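# Move the small gear from the tester to the tray

## Task

Lift the small gear out of the tester, set it down inside the parts tray, and open the gripper so it is no longer held.

## Robot and tools

Robot: two arms, left_arm and right_arm, each with six revolute joints and a parallel two-finger gripper. In the scene frame the origin sits on the table top midway between the arms, +z is up, +x reaches out over the table, and left_arm is on the +y side. Arm bases: left_arm at (-0.030, +0.369, 0) m, quat_wxyz (+0.995, 0, 0, +0.104); right_arm at (+0.047, -0.251, 0) m, quat_wxyz (+0.995, 0, 0, -0.102). 'Left' and 'right' are names only, not image sides. The fingers point along the gripper's +z axis and close along its y axis. end_effector_position is the point between the pads, about 1 cm short of the fingertips; the printed value can be off, more so at long reach.

Row layout (used by execute_actions and move): one flat list for both arms, 14 numbers, each in [-1, 1]: left_arm's six joints then its opening, then right_arm's six joints then its opening. Joint order within an arm is fixed: waist, wrist pitch, shoulder, elbow, wrist roll, wrist yaw. Joint numbers are scaled offsets, not angles: 1.0 equals 1.202 rad for waist, 1.258 shoulder, 1.238 elbow, 2.073 wrist pitch, 2.022 for wrist yaw and wrist roll. Opening is absolute: +1 fully open, -1 closed. Optionally 12 extra numbers in [0, 1] follow: a gain scale per joint, left then right, in the same joint order; each persists until rewritten.

Joint ranges (rad): waist -2.618 to 3.054, shoulder 0.000 to 3.142, elbow 0.000 to 3.142, wrist pitch -1.571 to 1.571, wrist yaw -1.571 to 1.571, wrist roll -2.094 to 2.094. True ends may differ by up to 0.036 rad. An action asking a joint to exceed its end by more than 0.036 rad (judged from that action's starting angles) is rejected for both arms; if the first action of a call fails this, or any action is malformed, nothing in the call runs. Requests past a real end are clipped there, and the result then reports 'joint sent to its limit'; absence of that line proves nothing.

execute_actions(actions): a list of actions; each action is a table of up to 15 rows, one row per control step of 1/30 s, and if shorter its final row is repeated to fill 15 steps. Offsets in every row are measured from the joint angles when that action began (for the first action, the angles in the latest result), not from the previous row. An empty list just returns state and images. Speed is capped: per step a joint's target can lead its measured angle by at most 0.202 rad (waist), 0.258 (shoulder), 0.238 (elbow), 0.573 (wrist pitch), 0.522 (wrist yaw and roll), and targets that would put a gripper over 70 mm from where it is get scaled back. Big changes therefore need several actions; finish an incomplete one with a further command. Sending zero offsets can let an arm droop; to hold a pose, first send offsets back to the wanted angles, then zeros, increasing the correction if a joint still lags.

move(target, speed, blocking): target is one row as above, offsets taken from the Joint positions of the latest result that showed them. All joints travel together and finish at the same fraction, so the hand curves. Path time is clamped to 0.5-10 s. speed (0.01 to 2 rad/s, default 0.5) is the top rate of the joint with the longest travel. Finger values are applied at the start. No obstacle or arm avoidance; faster motion and a target placed deeper past contact both hit or press harder. blocking=false returns after 0.5 s while motion continues; until a result shows it has ended, further moves and execute_actions are rejected, so use wait or stop. The extra 'move:' line gives the ending (done, off_target, moving, held, fault), limits=held or limits=none, and each arm's joint farthest from target. To keep pressing as before, send offsets from Joint positions to Joint targets.

wait(seconds): 0 to 10; the robot keeps its last command and a running move continues, returning early when it ends. stop(): brakes a running move, needing some room; fingers keep moving. zoom_image(camera, region): camera is cam_head_left, cam_head_right, cam_left_wrist or cam_right_wrist (all 504x504); region [x0, y0, x1, y1] pixels from the top-left, at most 504 by 504. read_manual(section): licence texts only, default "licences". finished_scene(scene): ends the current scene, given its number, irreversibly; the gear must already be resting in the tray and released.

Results: the state line gives each gripper's position (m) and quat_wxyz in the scene frame. Joint positions and Joint velocities list each arm's joints in row order (rad, rad/s) plus the pad gap (m; 0.094 fully open). Joint targets shows current drive angles, which can drift without new commands. grip_measured is the opening on the command scale (each gripper off by up to about 1 mm, consistently). Step readings list joint angles at some steps; HELD marks an arm held back on that step. 'joint command not followed' means a clearance check altered targets. FAULT and MOTOR HOT lines report stops and heating.

Gripping: command an opening about 0.03 below grip_measured for a firm hold, less for a lighter one. Pad force is roughly 50-62 N and briefly higher on contact; thin parts get less.

Avoid: dropping the gear, knocking anything off the table, arms colliding or pressing each other, slams and hard pushes. Something may briefly pull on the held gear or shove loose items, so grip securely. Holding a load heats motors: a warning from 75 °C, a 10 s stop of that arm at 90 °C, and at 100 °C the arm goes limp and falls. The simulation keeps running while you compose a reply, holding the last command.

Each tool is called after "Call:" by a JSON object that holds its "api" and its "payload", one argument or row to a line.

## Session

Call:
{"api": "execute_actions", "payload": {
  "actions": []
}}

Scene clock: 0.00 s.
left_arm: end_effector_position=(+0.1599, +0.1070, +0.3566) grip_measured=+1.000 end_effector_quat_wxyz=(+0.693, +0.316, +0.589, +0.269) | right_arm: end_effector_position=(+0.4927, -0.4617, +0.1061) grip_measured=+1.000 end_effector_quat_wxyz=(+0.208, +0.598, +0.707, +0.317)
Joint names: [waist, wrist pitch, shoulder, elbow, wrist roll, wrist yaw]
Joint positions: left_arm=[-1.725  1.062  1.255  0.74   1.4   -1.366  0.094] | right_arm=[-0.445 -0.544  1.997  1.497  0.921 -0.6    0.094]
Joint velocities: left_arm=[ 0.002  0.037 -0.007 -0.017 -0.022 -0.037  0.   ] | right_arm=[-0.012 -0.022  0.002  0.002  0.007 -0.022  0.   ]
Joint targets: left_arm=[-1.725 1.068 1.246 0.751 1.396 -1.359] | right_arm=[-0.445 -0.548 1.995 1.500 0.914 -0.603]
Joint stiffness scale: left_arm=[1. 1. 1. 1. 1. 1.] | right_arm=[1. 1. 1. 1. 1. 1.]

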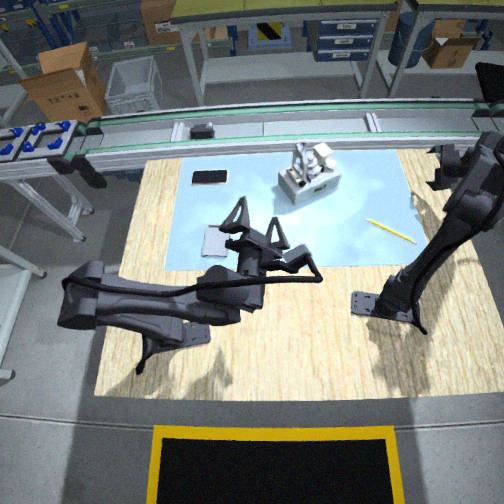

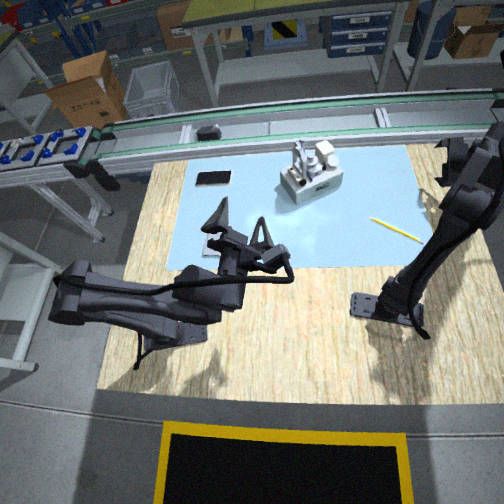

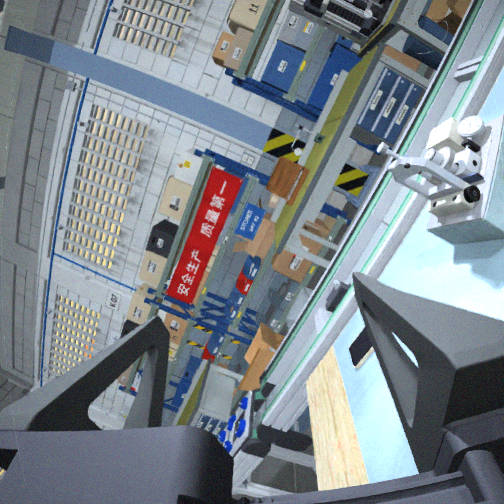

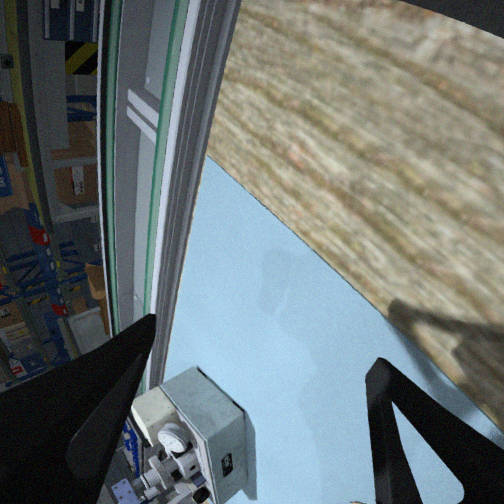

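Call:
{"api": "zoom_image", "payload": {
  "camera": "cam_head_left",
  "region": [260,130,360,215]
}}

Call:
{"api": "zoom_image", "payload": {
  "camera": "cam_left_wrist",
  "region": [364,100,504,250]
}}

Call:
{"api": "zoom_image", "payload": {
  "camera": "cam_head_left",
  "region": [170,150,290,280]
}}

Region (260, 130, 360, 215) of cam_head_left's 504x504 image, scaled by 5.040, with more detail than that image has; it fills the top 428 rows of this view, and the rest is white.

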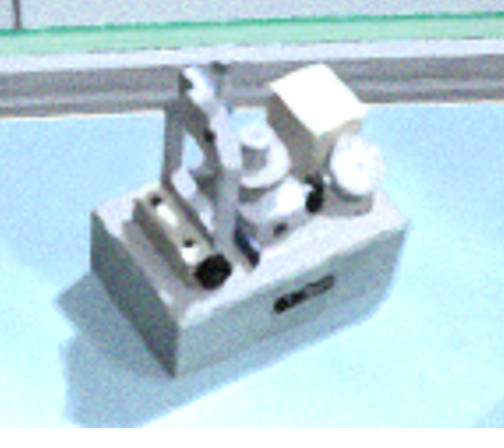

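Region (364, 100, 504, 250) of cam_left_wrist's 504x504 image, scaled by 3.360, with more detail than that image has; it fills the left 470 columns of this view, and the rest is white.

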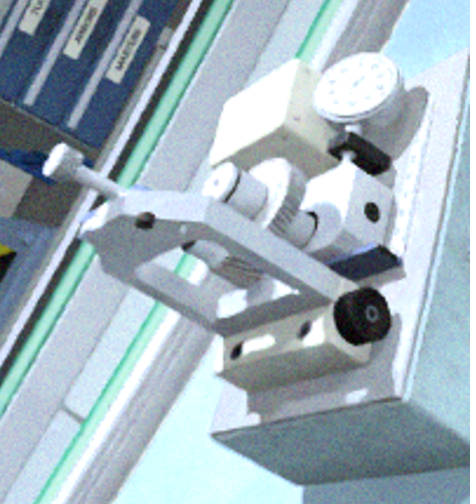

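Region (170, 150, 290, 280) of cam_head_left's 504x504 image, scaled by 3.877, with more detail than that image has; it fills the left 465 columns of this view, and the rest is white.

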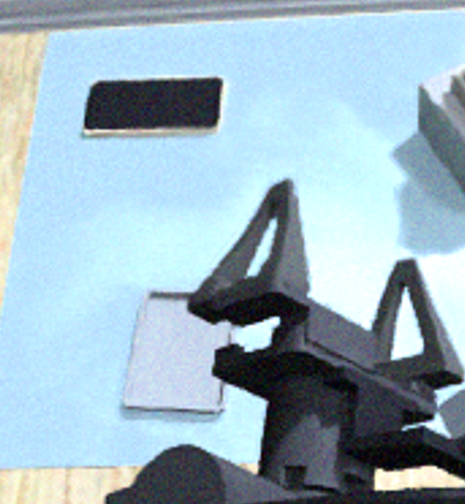

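Call:
{"api": "move", "payload": {
  "target": [0.66,-0.247,-0.139,-0.331,-0.692,0.675,1,0.25,-0.259,-0.558,0.064,-0.455,0.297,1],
  "speed": 1.2
}}

Call:
{"api": "move", "payload": {
  "target": [0,0,0,0,0,0,1,0.6,0,0,0,0,0,1],
  "speed": 1
}}

Scene clock: 3.23 s.
left_arm: end_effector_position=(+0.2418, +0.1293, +0.1766) grip_measured=+1.000 end_effector_quat_wxyz=(+0.591, +0.277, +0.725, -0.219) | right_arm: end_effector_position=(+0.3706, -0.3698, +0.3119) grip_measured=+1.000 end_effector_quat_wxyz=(+0.365, +0.167, +0.914, -0.062)
Joint names: [waist, wrist pitch, shoulder, elbow, wrist roll, wrist yaw]
Joint positions: left_arm=[-0.94   0.558  1.103  0.338  0.009 -0.011  0.094] | right_arm=[-0.153 -1.063  1.306  1.557  0.008 -0.006  0.094]
Joint velocities: left_arm=[-0.007 -0.007 -0.012  0.002 -0.051  0.007  0.   ] | right_arm=[-0.002  0.022  0.002 -0.002  0.022 -0.007  0.   ]
Joint targets: left_arm=[-0.932 0.550 1.080 0.330 0.000 -0.001] | right_arm=[-0.144 -1.081 1.295 1.576 0.001 0.000]
Joint stiffness scale: left_arm=[1. 1. 1. 1. 1. 1.] | right_arm=[1. 1. 1. 1. 1. 1.]
move: off_target (left_arm); limits=none; left_arm: farthest joint: the shoulder, 0.023 radians from its target (0.175 radians at the start); right_arm: farthest joint: the elbow, 0.019 radians from its target (0.080 radians at the start)

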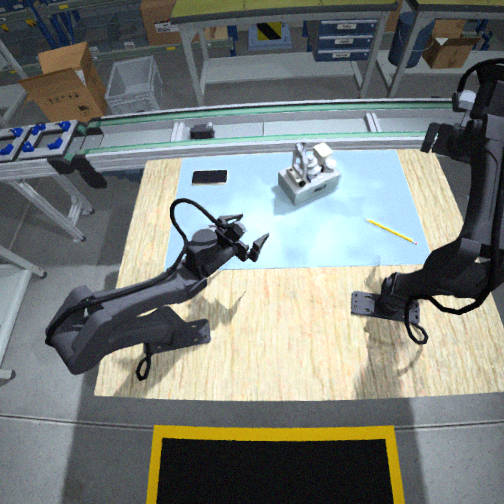

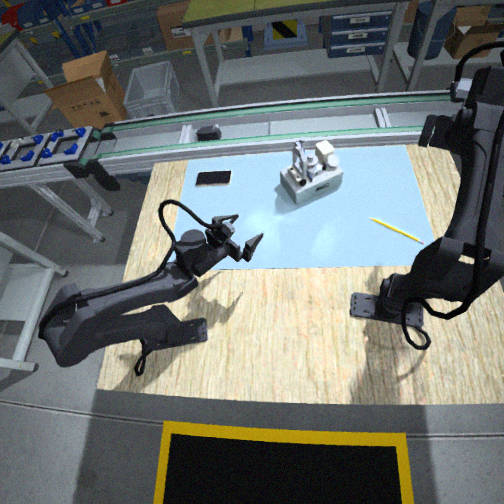

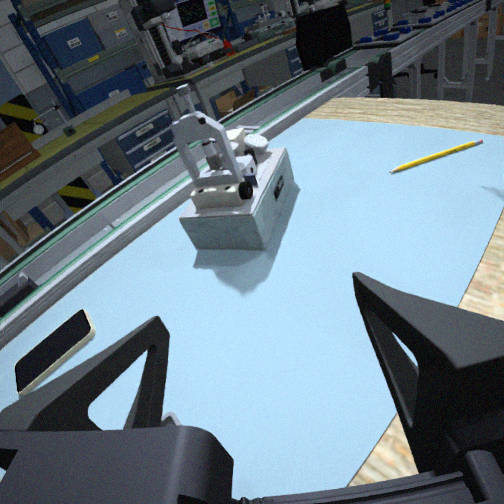

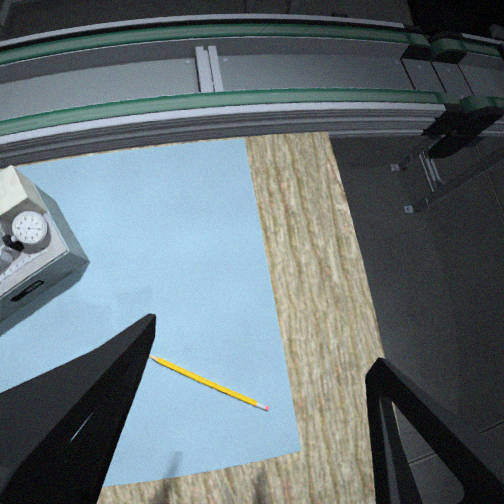

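Scene clock: 4.43 s.
left_arm: end_effector_position=(+0.2417, +0.1292, +0.1766) grip_measured=+1.000 end_effector_quat_wxyz=(+0.591, +0.278, +0.725, -0.219) | right_arm: end_effector_position=(+0.3688, -0.1282, +0.3119) grip_measured=+1.000 end_effector_quat_wxyz=(+0.363, -0.164, +0.914, +0.071)
Joint names: [waist, wrist pitch, shoulder, elbow, wrist roll, wrist yaw]
Joint positions: left_arm=[-0.94   0.558  1.103  0.338  0.009 -0.011  0.094] | right_arm=[ 0.564 -1.063  1.306  1.557  0.008 -0.008  0.094]
Joint velocities: left_arm=[ 0.002 -0.037 -0.012 -0.007  0.037 -0.125  0.   ] | right_arm=[-0.007  0.022 -0.007 -0.007 -0.022 -0.007  0.   ]
Joint targets: left_arm=[-0.940 0.558 1.103 0.338 0.009 -0.011] | right_arm=[0.569 -1.063 1.306 1.557 0.008 -0.006]
Joint stiffness scale: left_arm=[1. 1. 1. 1. 1. 1.] | right_arm=[1. 1. 1. 1. 1. 1.]
move: done; limits=none; left_arm: farthest joint: the waist, 0.000 radians from its target (0.000 radians at the start); right_arm: farthest joint: the waist, 0.005 radians from its target (0.721 radians at the start)

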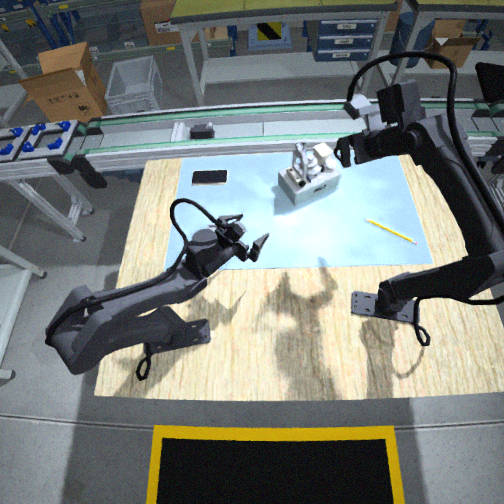

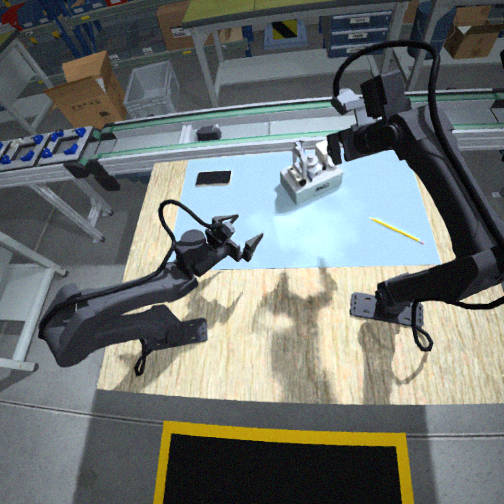

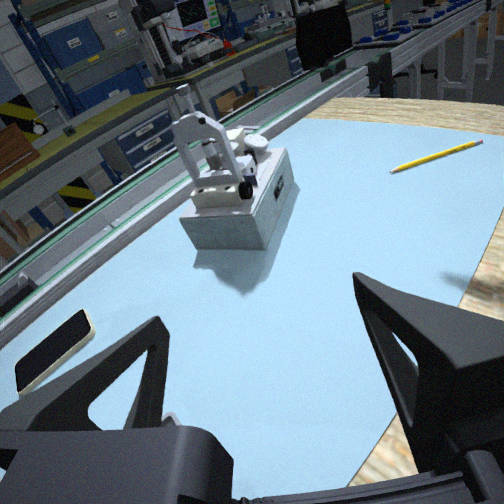

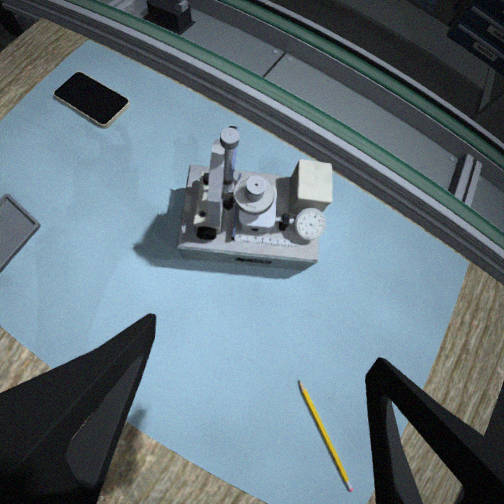

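Call:
{"api": "move", "payload": {
  "target": [0.09,-0.087,0.475,0.56,0,0,0.3,0.075,0.046,0.34,0.3,0,0,0.3],
  "speed": 0.8
}}

Call:
{"api": "zoom_image", "payload": {
  "camera": "cam_left_wrist",
  "region": [130,50,390,310]
}}

Call:
{"api": "zoom_image", "payload": {
  "camera": "cam_right_wrist",
  "region": [130,130,390,390]
}}

Scene clock: 6.33 s.
left_arm: end_effector_position=(+0.3892, +0.0678, +0.1900) grip_measured=+0.302 end_effector_quat_wxyz=(+0.560, +0.251, +0.770, -0.175) | right_arm: end_effector_position=(+0.4665, -0.0502, +0.3021) grip_measured=+0.302 end_effector_quat_wxyz=(+0.366, -0.201, +0.905, +0.087)
Joint names: [waist, wrist pitch, shoulder, elbow, wrist roll, wrist yaw]
Joint positions: left_arm=[-0.838  0.386  1.702  0.999  0.009 -0.011  0.061] | right_arm=[ 0.647 -0.972  1.726  1.897  0.008 -0.008  0.061]
Joint velocities: left_arm=[ 0.007 -0.081  0.022 -0.012  0.007 -0.022  0.   ] | right_arm=[-0.007  0.037  0.007  0.007 -0.066 -0.007 -0.001]
Joint targets: left_arm=[-0.832 0.378 1.701 1.031 0.009 -0.011] | right_arm=[0.654 -0.968 1.734 1.928 0.008 -0.008]
Joint stiffness scale: left_arm=[1. 1. 1. 1. 1. 1.] | right_arm=[1. 1. 1. 1. 1. 1.]
move: off_target (left_arm, right_arm); limits=none; left_arm: farthest joint: the elbow, 0.032 radians from its target (0.693 radians at the start); right_arm: farthest joint: the elbow, 0.031 radians from its target (0.372 radians at the start)

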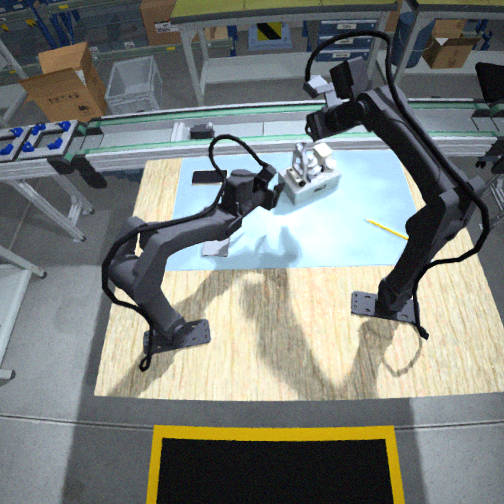

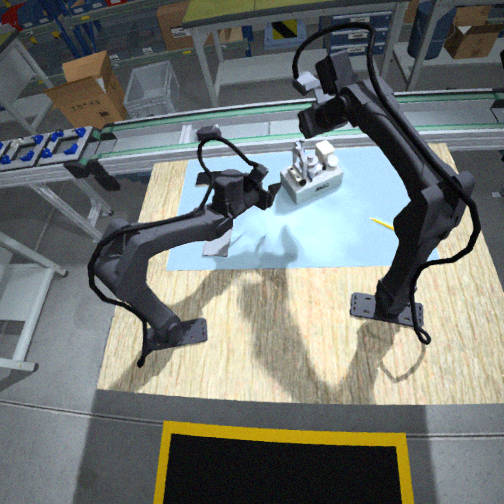

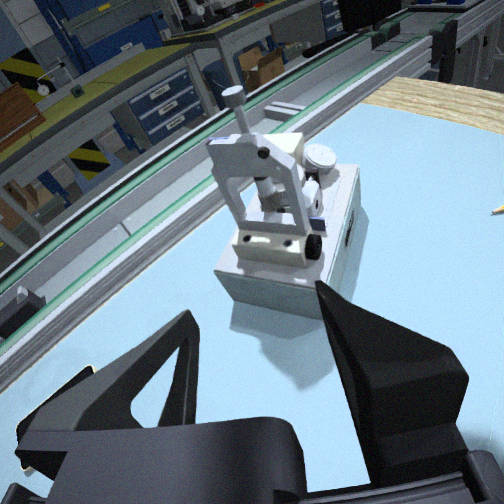

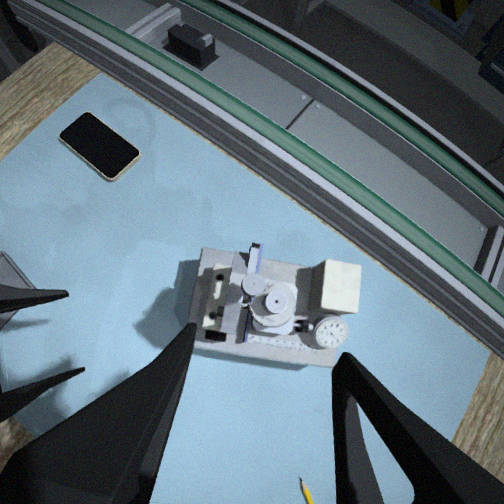

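Region (130, 50, 390, 310) of cam_left_wrist's 504x504 image, scaled by 1.938, with more detail than that image has.

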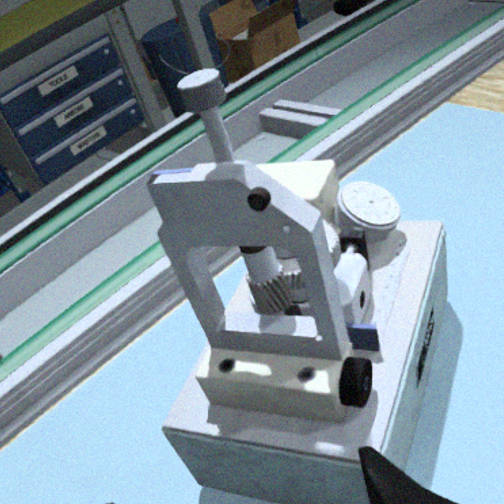

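Region (130, 130, 390, 390) of cam_right_wrist's 504x504 image, scaled by 1.938, with more detail than that image has.

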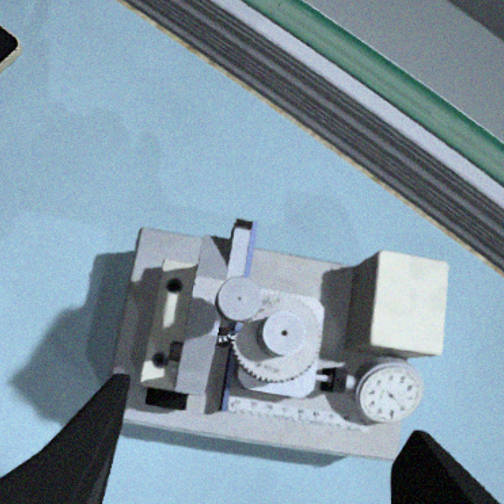

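Call:
{"api": "move", "payload": {
  "target": [0.0,0,-0.08,-0.06,0,0,0.3,0.022,0.076,0.068,-0.05,0,0,0]
}}

Scene clock: 7.93 s.
left_arm: end_effector_position=(+0.3750, +0.0781, +0.1988) grip_measured=+0.302 end_effector_quat_wxyz=(+0.565, +0.249, +0.766, -0.176) | right_arm: end_effector_position=(+0.4948, -0.0258, +0.2684) grip_measured=+0.002 end_effector_quat_wxyz=(+0.372, -0.210, +0.900, +0.093)
Joint names: [waist, wrist pitch, shoulder, elbow, wrist roll, wrist yaw]
Joint positions: left_arm=[-0.838  0.385  1.625  0.937  0.009 -0.011  0.061] | right_arm=[ 0.667 -0.82   1.81   1.846  0.008 -0.008  0.047]
Joint velocities: left_arm=[ 0.012 -0.007 -0.002  0.002 -0.037 -0.037 -0.001] | right_arm=[ 0.007 -0.022 -0.002  0.007 -0.022  0.037  0.   ]
Joint targets: left_arm=[-0.838 0.385 1.602 0.925 0.009 -0.011] | right_arm=[0.673 -0.814 1.811 1.836 0.008 -0.008]
Joint stiffness scale: left_arm=[1. 1. 1. 1. 1. 1.] | right_arm=[1. 1. 1. 1. 1. 1.]
move: off_target (left_arm); limits=none; left_arm: farthest joint: the shoulder, 0.023 radians from its target (0.101 radians at the start); right_arm: farthest joint: the elbow, 0.011 radians from its target (0.062 radians at the start)

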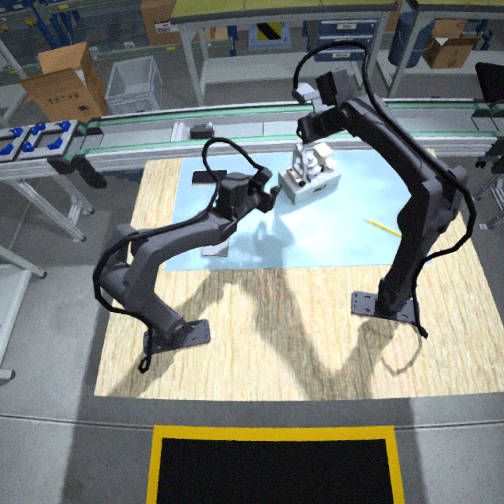

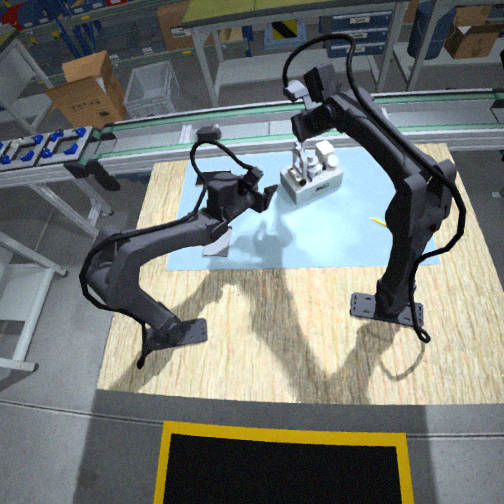

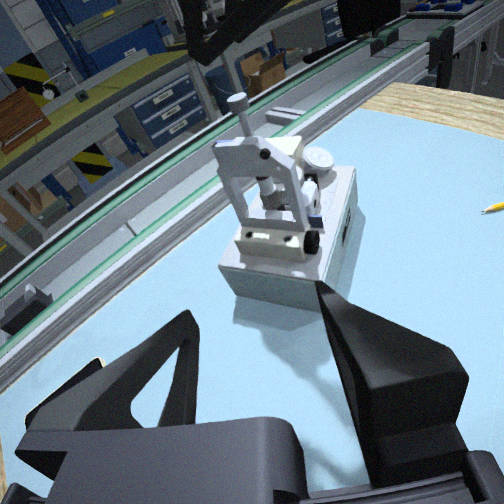

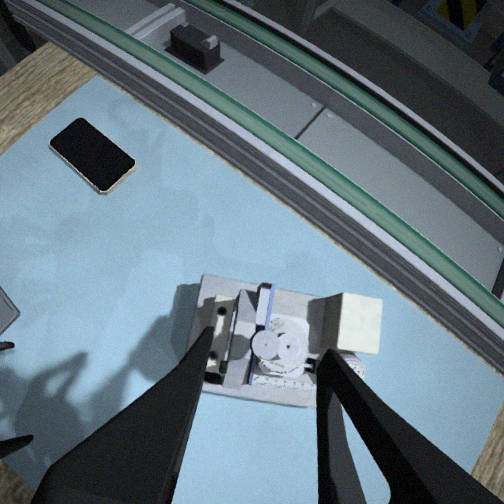

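Call:
{"api": "move", "payload": {
  "target": [0,0,0,0,0,0,0.3,0,0,0.042,-0.046,0,0,0],
  "speed": 0.2
}}

Scene clock: 9.00 s.
left_arm: end_effector_position=(+0.3750, +0.0781, +0.1988) grip_measured=+0.302 end_effector_quat_wxyz=(+0.565, +0.249, +0.766, -0.176) | right_arm: end_effector_position=(+0.4957, -0.0254, +0.2287) grip_measured=+0.002 end_effector_quat_wxyz=(+0.333, -0.213, +0.915, +0.083)
Joint names: [waist, wrist pitch, shoulder, elbow, wrist roll, wrist yaw]
Joint positions: left_arm=[-0.838  0.385  1.625  0.937  0.009 -0.011  0.061] | right_arm=[ 0.667 -0.817  1.856  1.802  0.008 -0.008  0.047]
Joint velocities: left_arm=[-0.007  0.007 -0.002 -0.017  0.007 -0.007  0.001] | right_arm=[-0.012 -0.051  0.002 -0.002  0.066  0.037  0.   ]
Joint targets: left_arm=[-0.838 0.385 1.625 0.937 0.009 -0.011] | right_arm=[0.667 -0.820 1.863 1.789 0.008 -0.008]
Joint stiffness scale: left_arm=[1. 1. 1. 1. 1. 1.] | right_arm=[1. 1. 1. 1. 1. 1.]
move: done; limits=none; left_arm: farthest joint: the waist, 0.000 radians from its target (0.000 radians at the start); right_arm: farthest joint: the elbow, 0.013 radians from its target (0.057 radians at the start)

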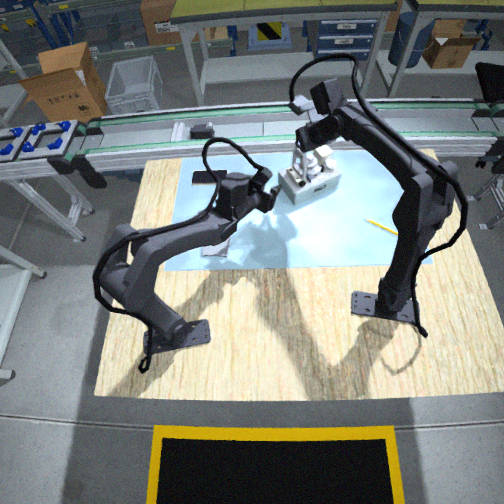

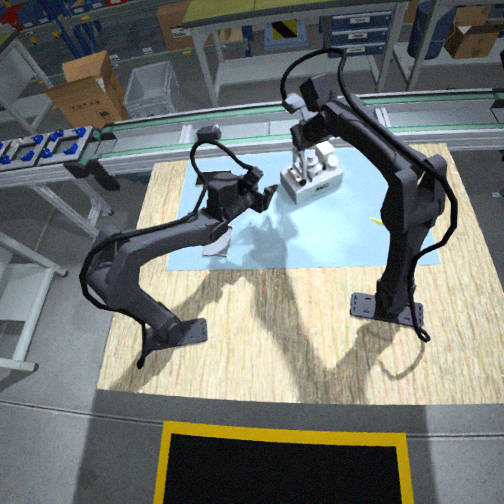

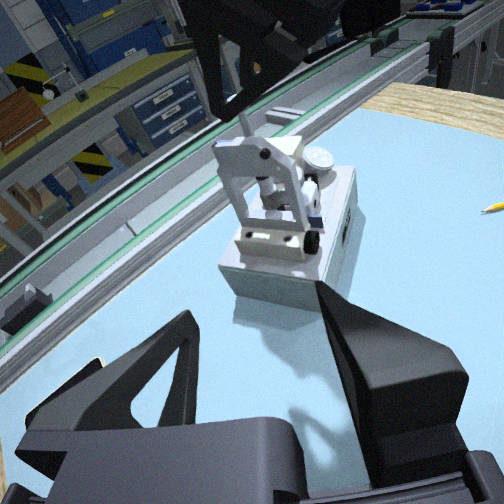

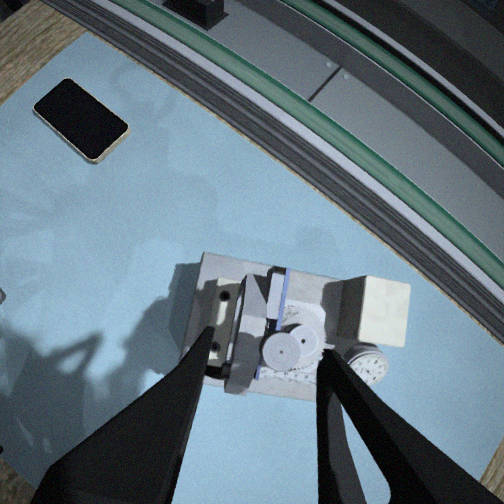

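Call:
{"api": "execute_actions", "payload": {
  "actions": [
    [[0,0,0,0,0,0,0.3,-0.014,0,0.012,0,0,0,-0.3]],
    [[0,0,0,0,0,0,0.3,0,0,0,0,0,0,-0.55]],
    [[0,0,0,0,0,0,0.3,0,0,0,0,0,0,-0.75]]
  ]
}}

Call:
{"api": "move", "payload": {
  "target": [0,0,0,0,0,0,0.3,0,0,-0.04,0.045,0,0,-0.75],
  "speed": 0.08
}}

Call:
{"api": "zoom_image", "payload": {
  "camera": "cam_left_wrist",
  "region": [150,50,390,290]
}}

Scene clock: 10.70 s.
left_arm: end_effector_position=(+0.3750, +0.0781, +0.1988) grip_measured=+0.302 end_effector_quat_wxyz=(+0.565, +0.249, +0.766, -0.176) | right_arm: end_effector_position=(+0.4980, -0.0298, +0.2287) grip_measured=-0.729 end_effector_quat_wxyz=(+0.333, -0.208, +0.916, +0.082)
Joint names: [waist, wrist pitch, shoulder, elbow, wrist roll, wrist yaw]
Joint positions: left_arm=[-0.838  0.385  1.625  0.937  0.009 -0.011  0.061] | right_arm=[ 0.657 -0.817  1.856  1.802  0.008 -0.008  0.013]
Joint velocities: left_arm=[-0.017 -0.066  0.017 -0.027  0.022 -0.007 -0.   ] | right_arm=[-0.002 -0.007  0.007  0.007  0.022  0.022 -0.   ]
Joint targets: left_arm=[-0.838 0.385 1.625 0.937 0.009 -0.011] | right_arm=[0.657 -0.817 1.856 1.802 0.008 -0.008]
Joint stiffness scale: left_arm=[1. 1. 1. 1. 1. 1.] | right_arm=[1. 1. 1. 1. 1. 1.]
Step readings (joint positions; steps 1 to 15: 1st action; 16 to 30: 2nd action; 31 to 45: 3rd action):
0: left_arm=[-0.838 0.385 1.625 0.937 0.009 -0.011] | right_arm=[0.667 -0.817 1.856 1.802 0.008 -0.008]
1: left_arm=[-0.838 0.385 1.625 0.937 0.009 -0.011] | right_arm=[0.666 -0.817 1.856 1.802 0.008 -0.008]
2: left_arm=[-0.838 0.385 1.625 0.937 0.009 -0.011] | right_arm=[0.665 -0.817 1.856 1.802 0.008 -0.008]
4: left_arm=[-0.838 0.385 1.625 0.937 0.009 -0.011] | right_arm=[0.661 -0.817 1.856 1.802 0.008 -0.008]
8: left_arm=[-0.838 0.385 1.625 0.937 0.009 -0.011] | right_arm=[0.657 -0.817 1.856 1.802 0.008 -0.008]
15: left_arm=[-0.838 0.385 1.625 0.937 0.009 -0.011] | right_arm=[0.657 -0.817 1.856 1.802 0.008 -0.008]
16: left_arm=[-0.838 0.385 1.625 0.937 0.009 -0.011] | right_arm=[0.657 -0.817 1.856 1.802 0.008 -0.008]
17: left_arm=[-0.838 0.385 1.625 0.937 0.009 -0.011] | right_arm=[0.657 -0.817 1.856 1.802 0.008 -0.008]
19: left_arm=[-0.838 0.385 1.625 0.937 0.009 -0.011] | right_arm=[0.657 -0.817 1.856 1.802 0.008 -0.008]
23: left_arm=[-0.838 0.385 1.625 0.937 0.009 -0.011] | right_arm=[0.657 -0.817 1.856 1.802 0.008 -0.008]
30: left_arm=[-0.838 0.385 1.625 0.937 0.009 -0.011] | right_arm=[0.657 -0.817 1.856 1.802 0.008 -0.008]
31: left_arm=[-0.838 0.385 1.625 0.937 0.009 -0.011] | right_arm=[0.657 -0.817 1.856 1.802 0.008 -0.008]
32: left_arm=[-0.838 0.385 1.625 0.937 0.009 -0.011] | right_arm=[0.657 -0.817 1.856 1.802 0.008 -0.008]
34: left_arm=[-0.838 0.385 1.625 0.937 0.009 -0.011] | right_arm=[0.657 -0.817 1.856 1.802 0.008 -0.008]
38: left_arm=[-0.838 0.385 1.625 0.937 0.009 -0.011] | right_arm=[0.657 -0.817 1.856 1.802 0.008 -0.008]
45: Joint positions above

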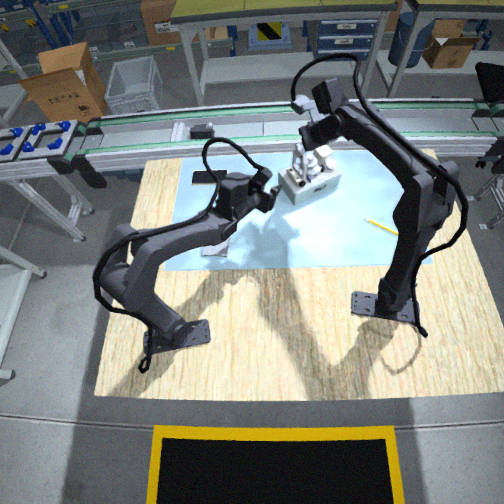

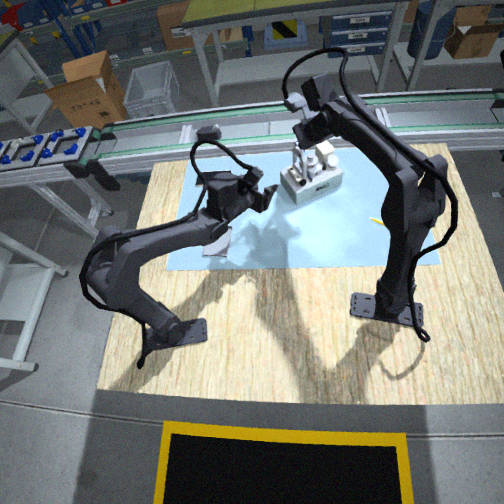

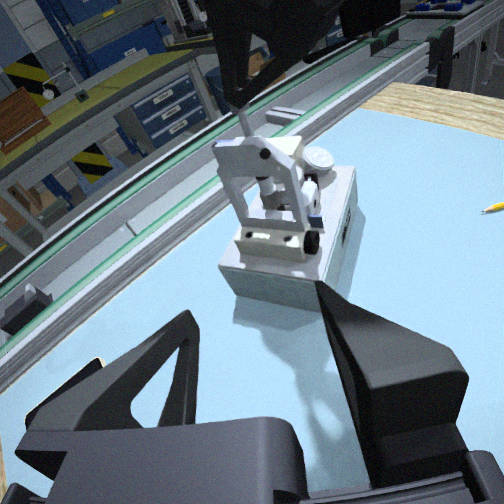

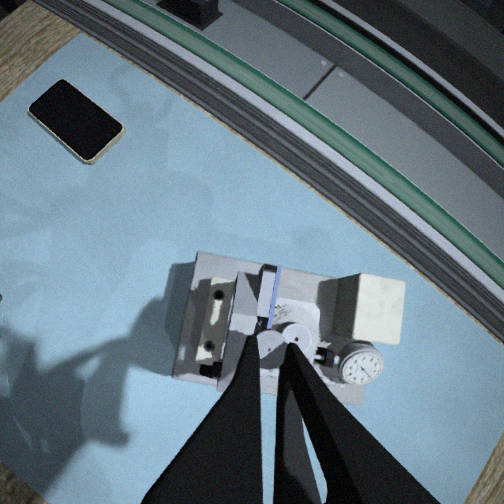

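Scene clock: 11.70 s.
left_arm: end_effector_position=(+0.3750, +0.0781, +0.1988) grip_measured=+0.302 end_effector_quat_wxyz=(+0.565, +0.249, +0.766, -0.176) | right_arm: end_effector_position=(+0.4979, -0.0298, +0.2319) grip_measured=-0.729 end_effector_quat_wxyz=(+0.334, -0.208, +0.915, +0.082)
Joint names: [waist, wrist pitch, shoulder, elbow, wrist roll, wrist yaw]
Joint positions: left_arm=[-0.838  0.385  1.625  0.937  0.009 -0.011  0.061] | right_arm=[ 0.657 -0.826  1.856  1.814  0.008 -0.008  0.013]
Joint velocities: left_arm=[-0.022  0.066 -0.017 -0.012 -0.022 -0.022 -0.   ] | right_arm=[ 0.007 -0.022  0.007  0.007  0.007 -0.022 -0.001]
Joint targets: left_arm=[-0.838 0.385 1.625 0.937 0.009 -0.011] | right_arm=[0.657 -0.817 1.806 1.858 0.008 -0.008]
Joint stiffness scale: left_arm=[1. 1. 1. 1. 1. 1.] | right_arm=[1. 1. 1. 1. 1. 1.]
move: off_target (right_arm); limits=none; left_arm: farthest joint: the waist, 0.000 radians from its target (0.000 radians at the start); right_arm: farthest joint: the shoulder, 0.050 radians from its target (0.050 radians at the start)

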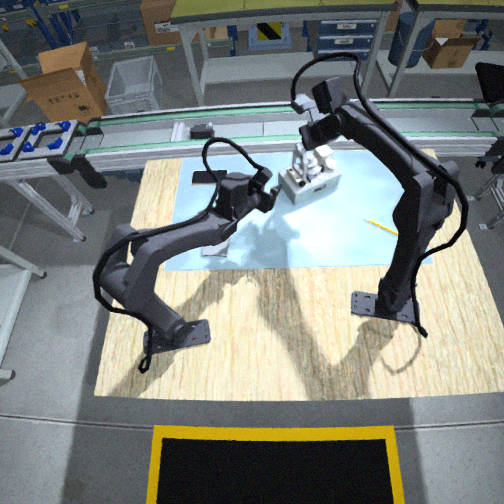

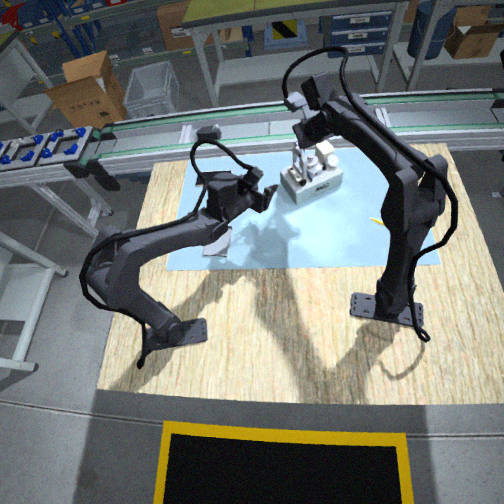

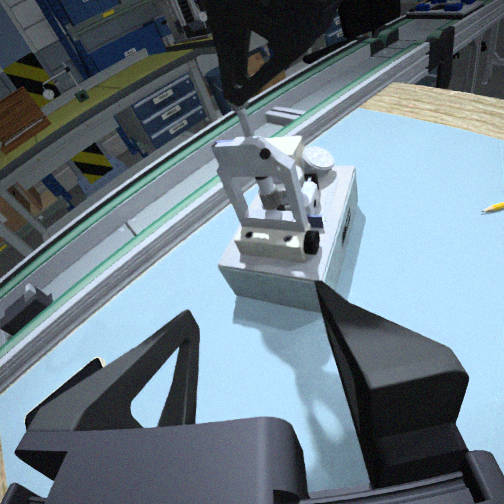

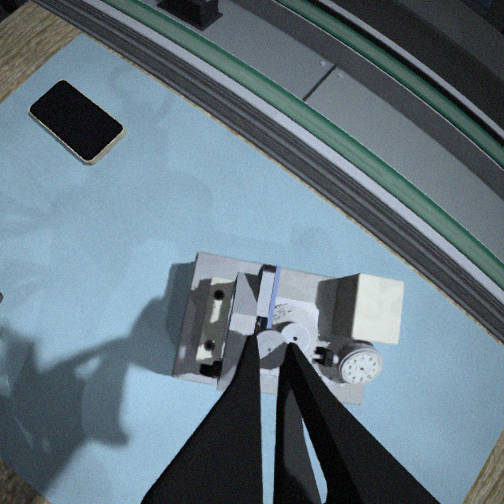

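Region (150, 50, 390, 290) of cam_left_wrist's 504x504 image, scaled by 2.100, with more detail than that image has.

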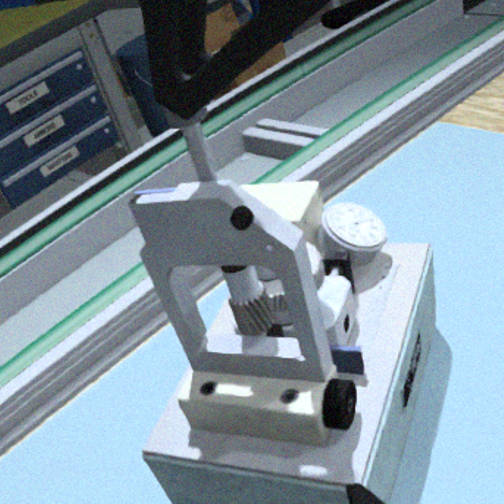

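Call:
{"api": "move", "payload": {
  "target": [0,0,0,0,0,0,0.3,0.04,0,-0.012,0.015,0,0,-0.76],
  "speed": 0.08
}}

Call:
{"api": "zoom_image", "payload": {
  "camera": "cam_right_wrist",
  "region": [170,230,400,410]
}}

Scene clock: 12.83 s.
left_arm: end_effector_position=(+0.3750, +0.0781, +0.1988) grip_measured=+0.302 end_effector_quat_wxyz=(+0.565, +0.249, +0.766, -0.176) | right_arm: end_effector_position=(+0.4973, -0.0288, +0.2310) grip_measured=-0.729 end_effector_quat_wxyz=(+0.337, -0.209, +0.916, +0.066)
Joint names: [waist, wrist pitch, shoulder, elbow, wrist roll, wrist yaw]
Joint positions: left_arm=[-0.838  0.385  1.625  0.937  0.009 -0.011  0.061] | right_arm=[ 0.673 -0.827  1.857  1.814  0.008  0.032  0.013]
Joint velocities: left_arm=[-0.012 -0.066  0.012 -0.002 -0.007 -0.022 -0.001] | right_arm=[ 0.002  0.037  0.007 -0.012  0.022 -0.022 -0.002]
Joint targets: left_arm=[-0.838 0.385 1.625 0.937 0.009 -0.011] | right_arm=[0.705 -0.826 1.841 1.832 0.008 -0.008]
Joint stiffness scale: left_arm=[1. 1. 1. 1. 1. 1.] | right_arm=[1. 1. 1. 1. 1. 1.]
move: off_target (right_arm); limits=none; left_arm: farthest joint: the waist, 0.000 radians from its target (0.000 radians at the start); right_arm: farthest joint: the wrist yaw, 0.040 radians from its target (0.000 radians at the start)

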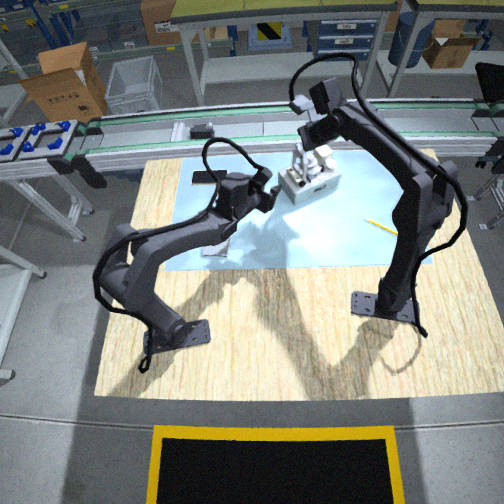

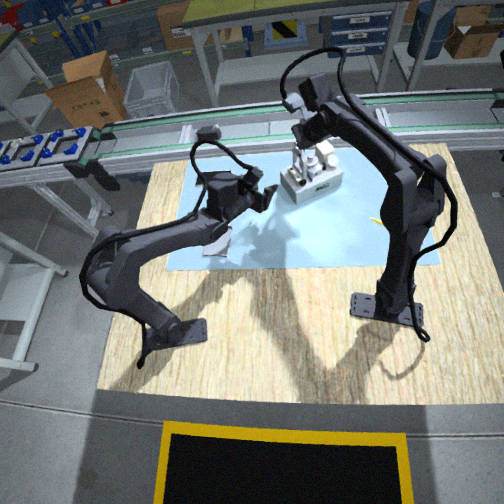

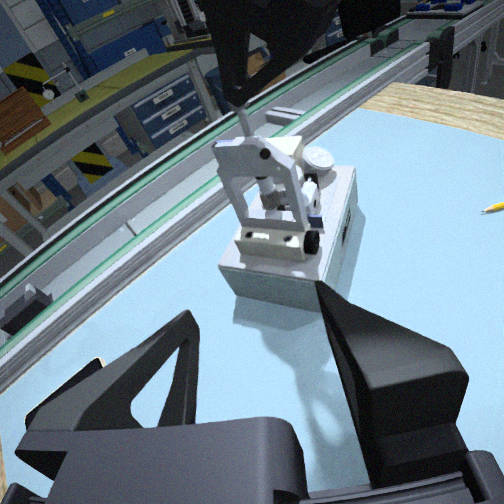

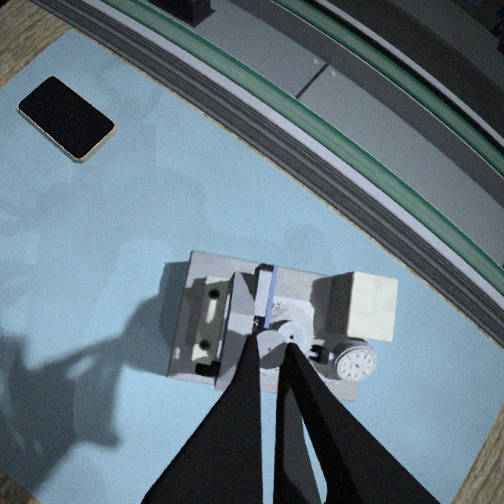

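Region (170, 230, 400, 410) of cam_right_wrist's 504x504 image, scaled by 2.191, with more detail than that image has; it fills the top 394 rows of this view, and the rest is white.

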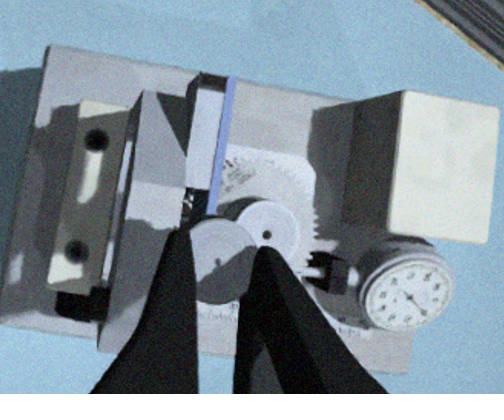

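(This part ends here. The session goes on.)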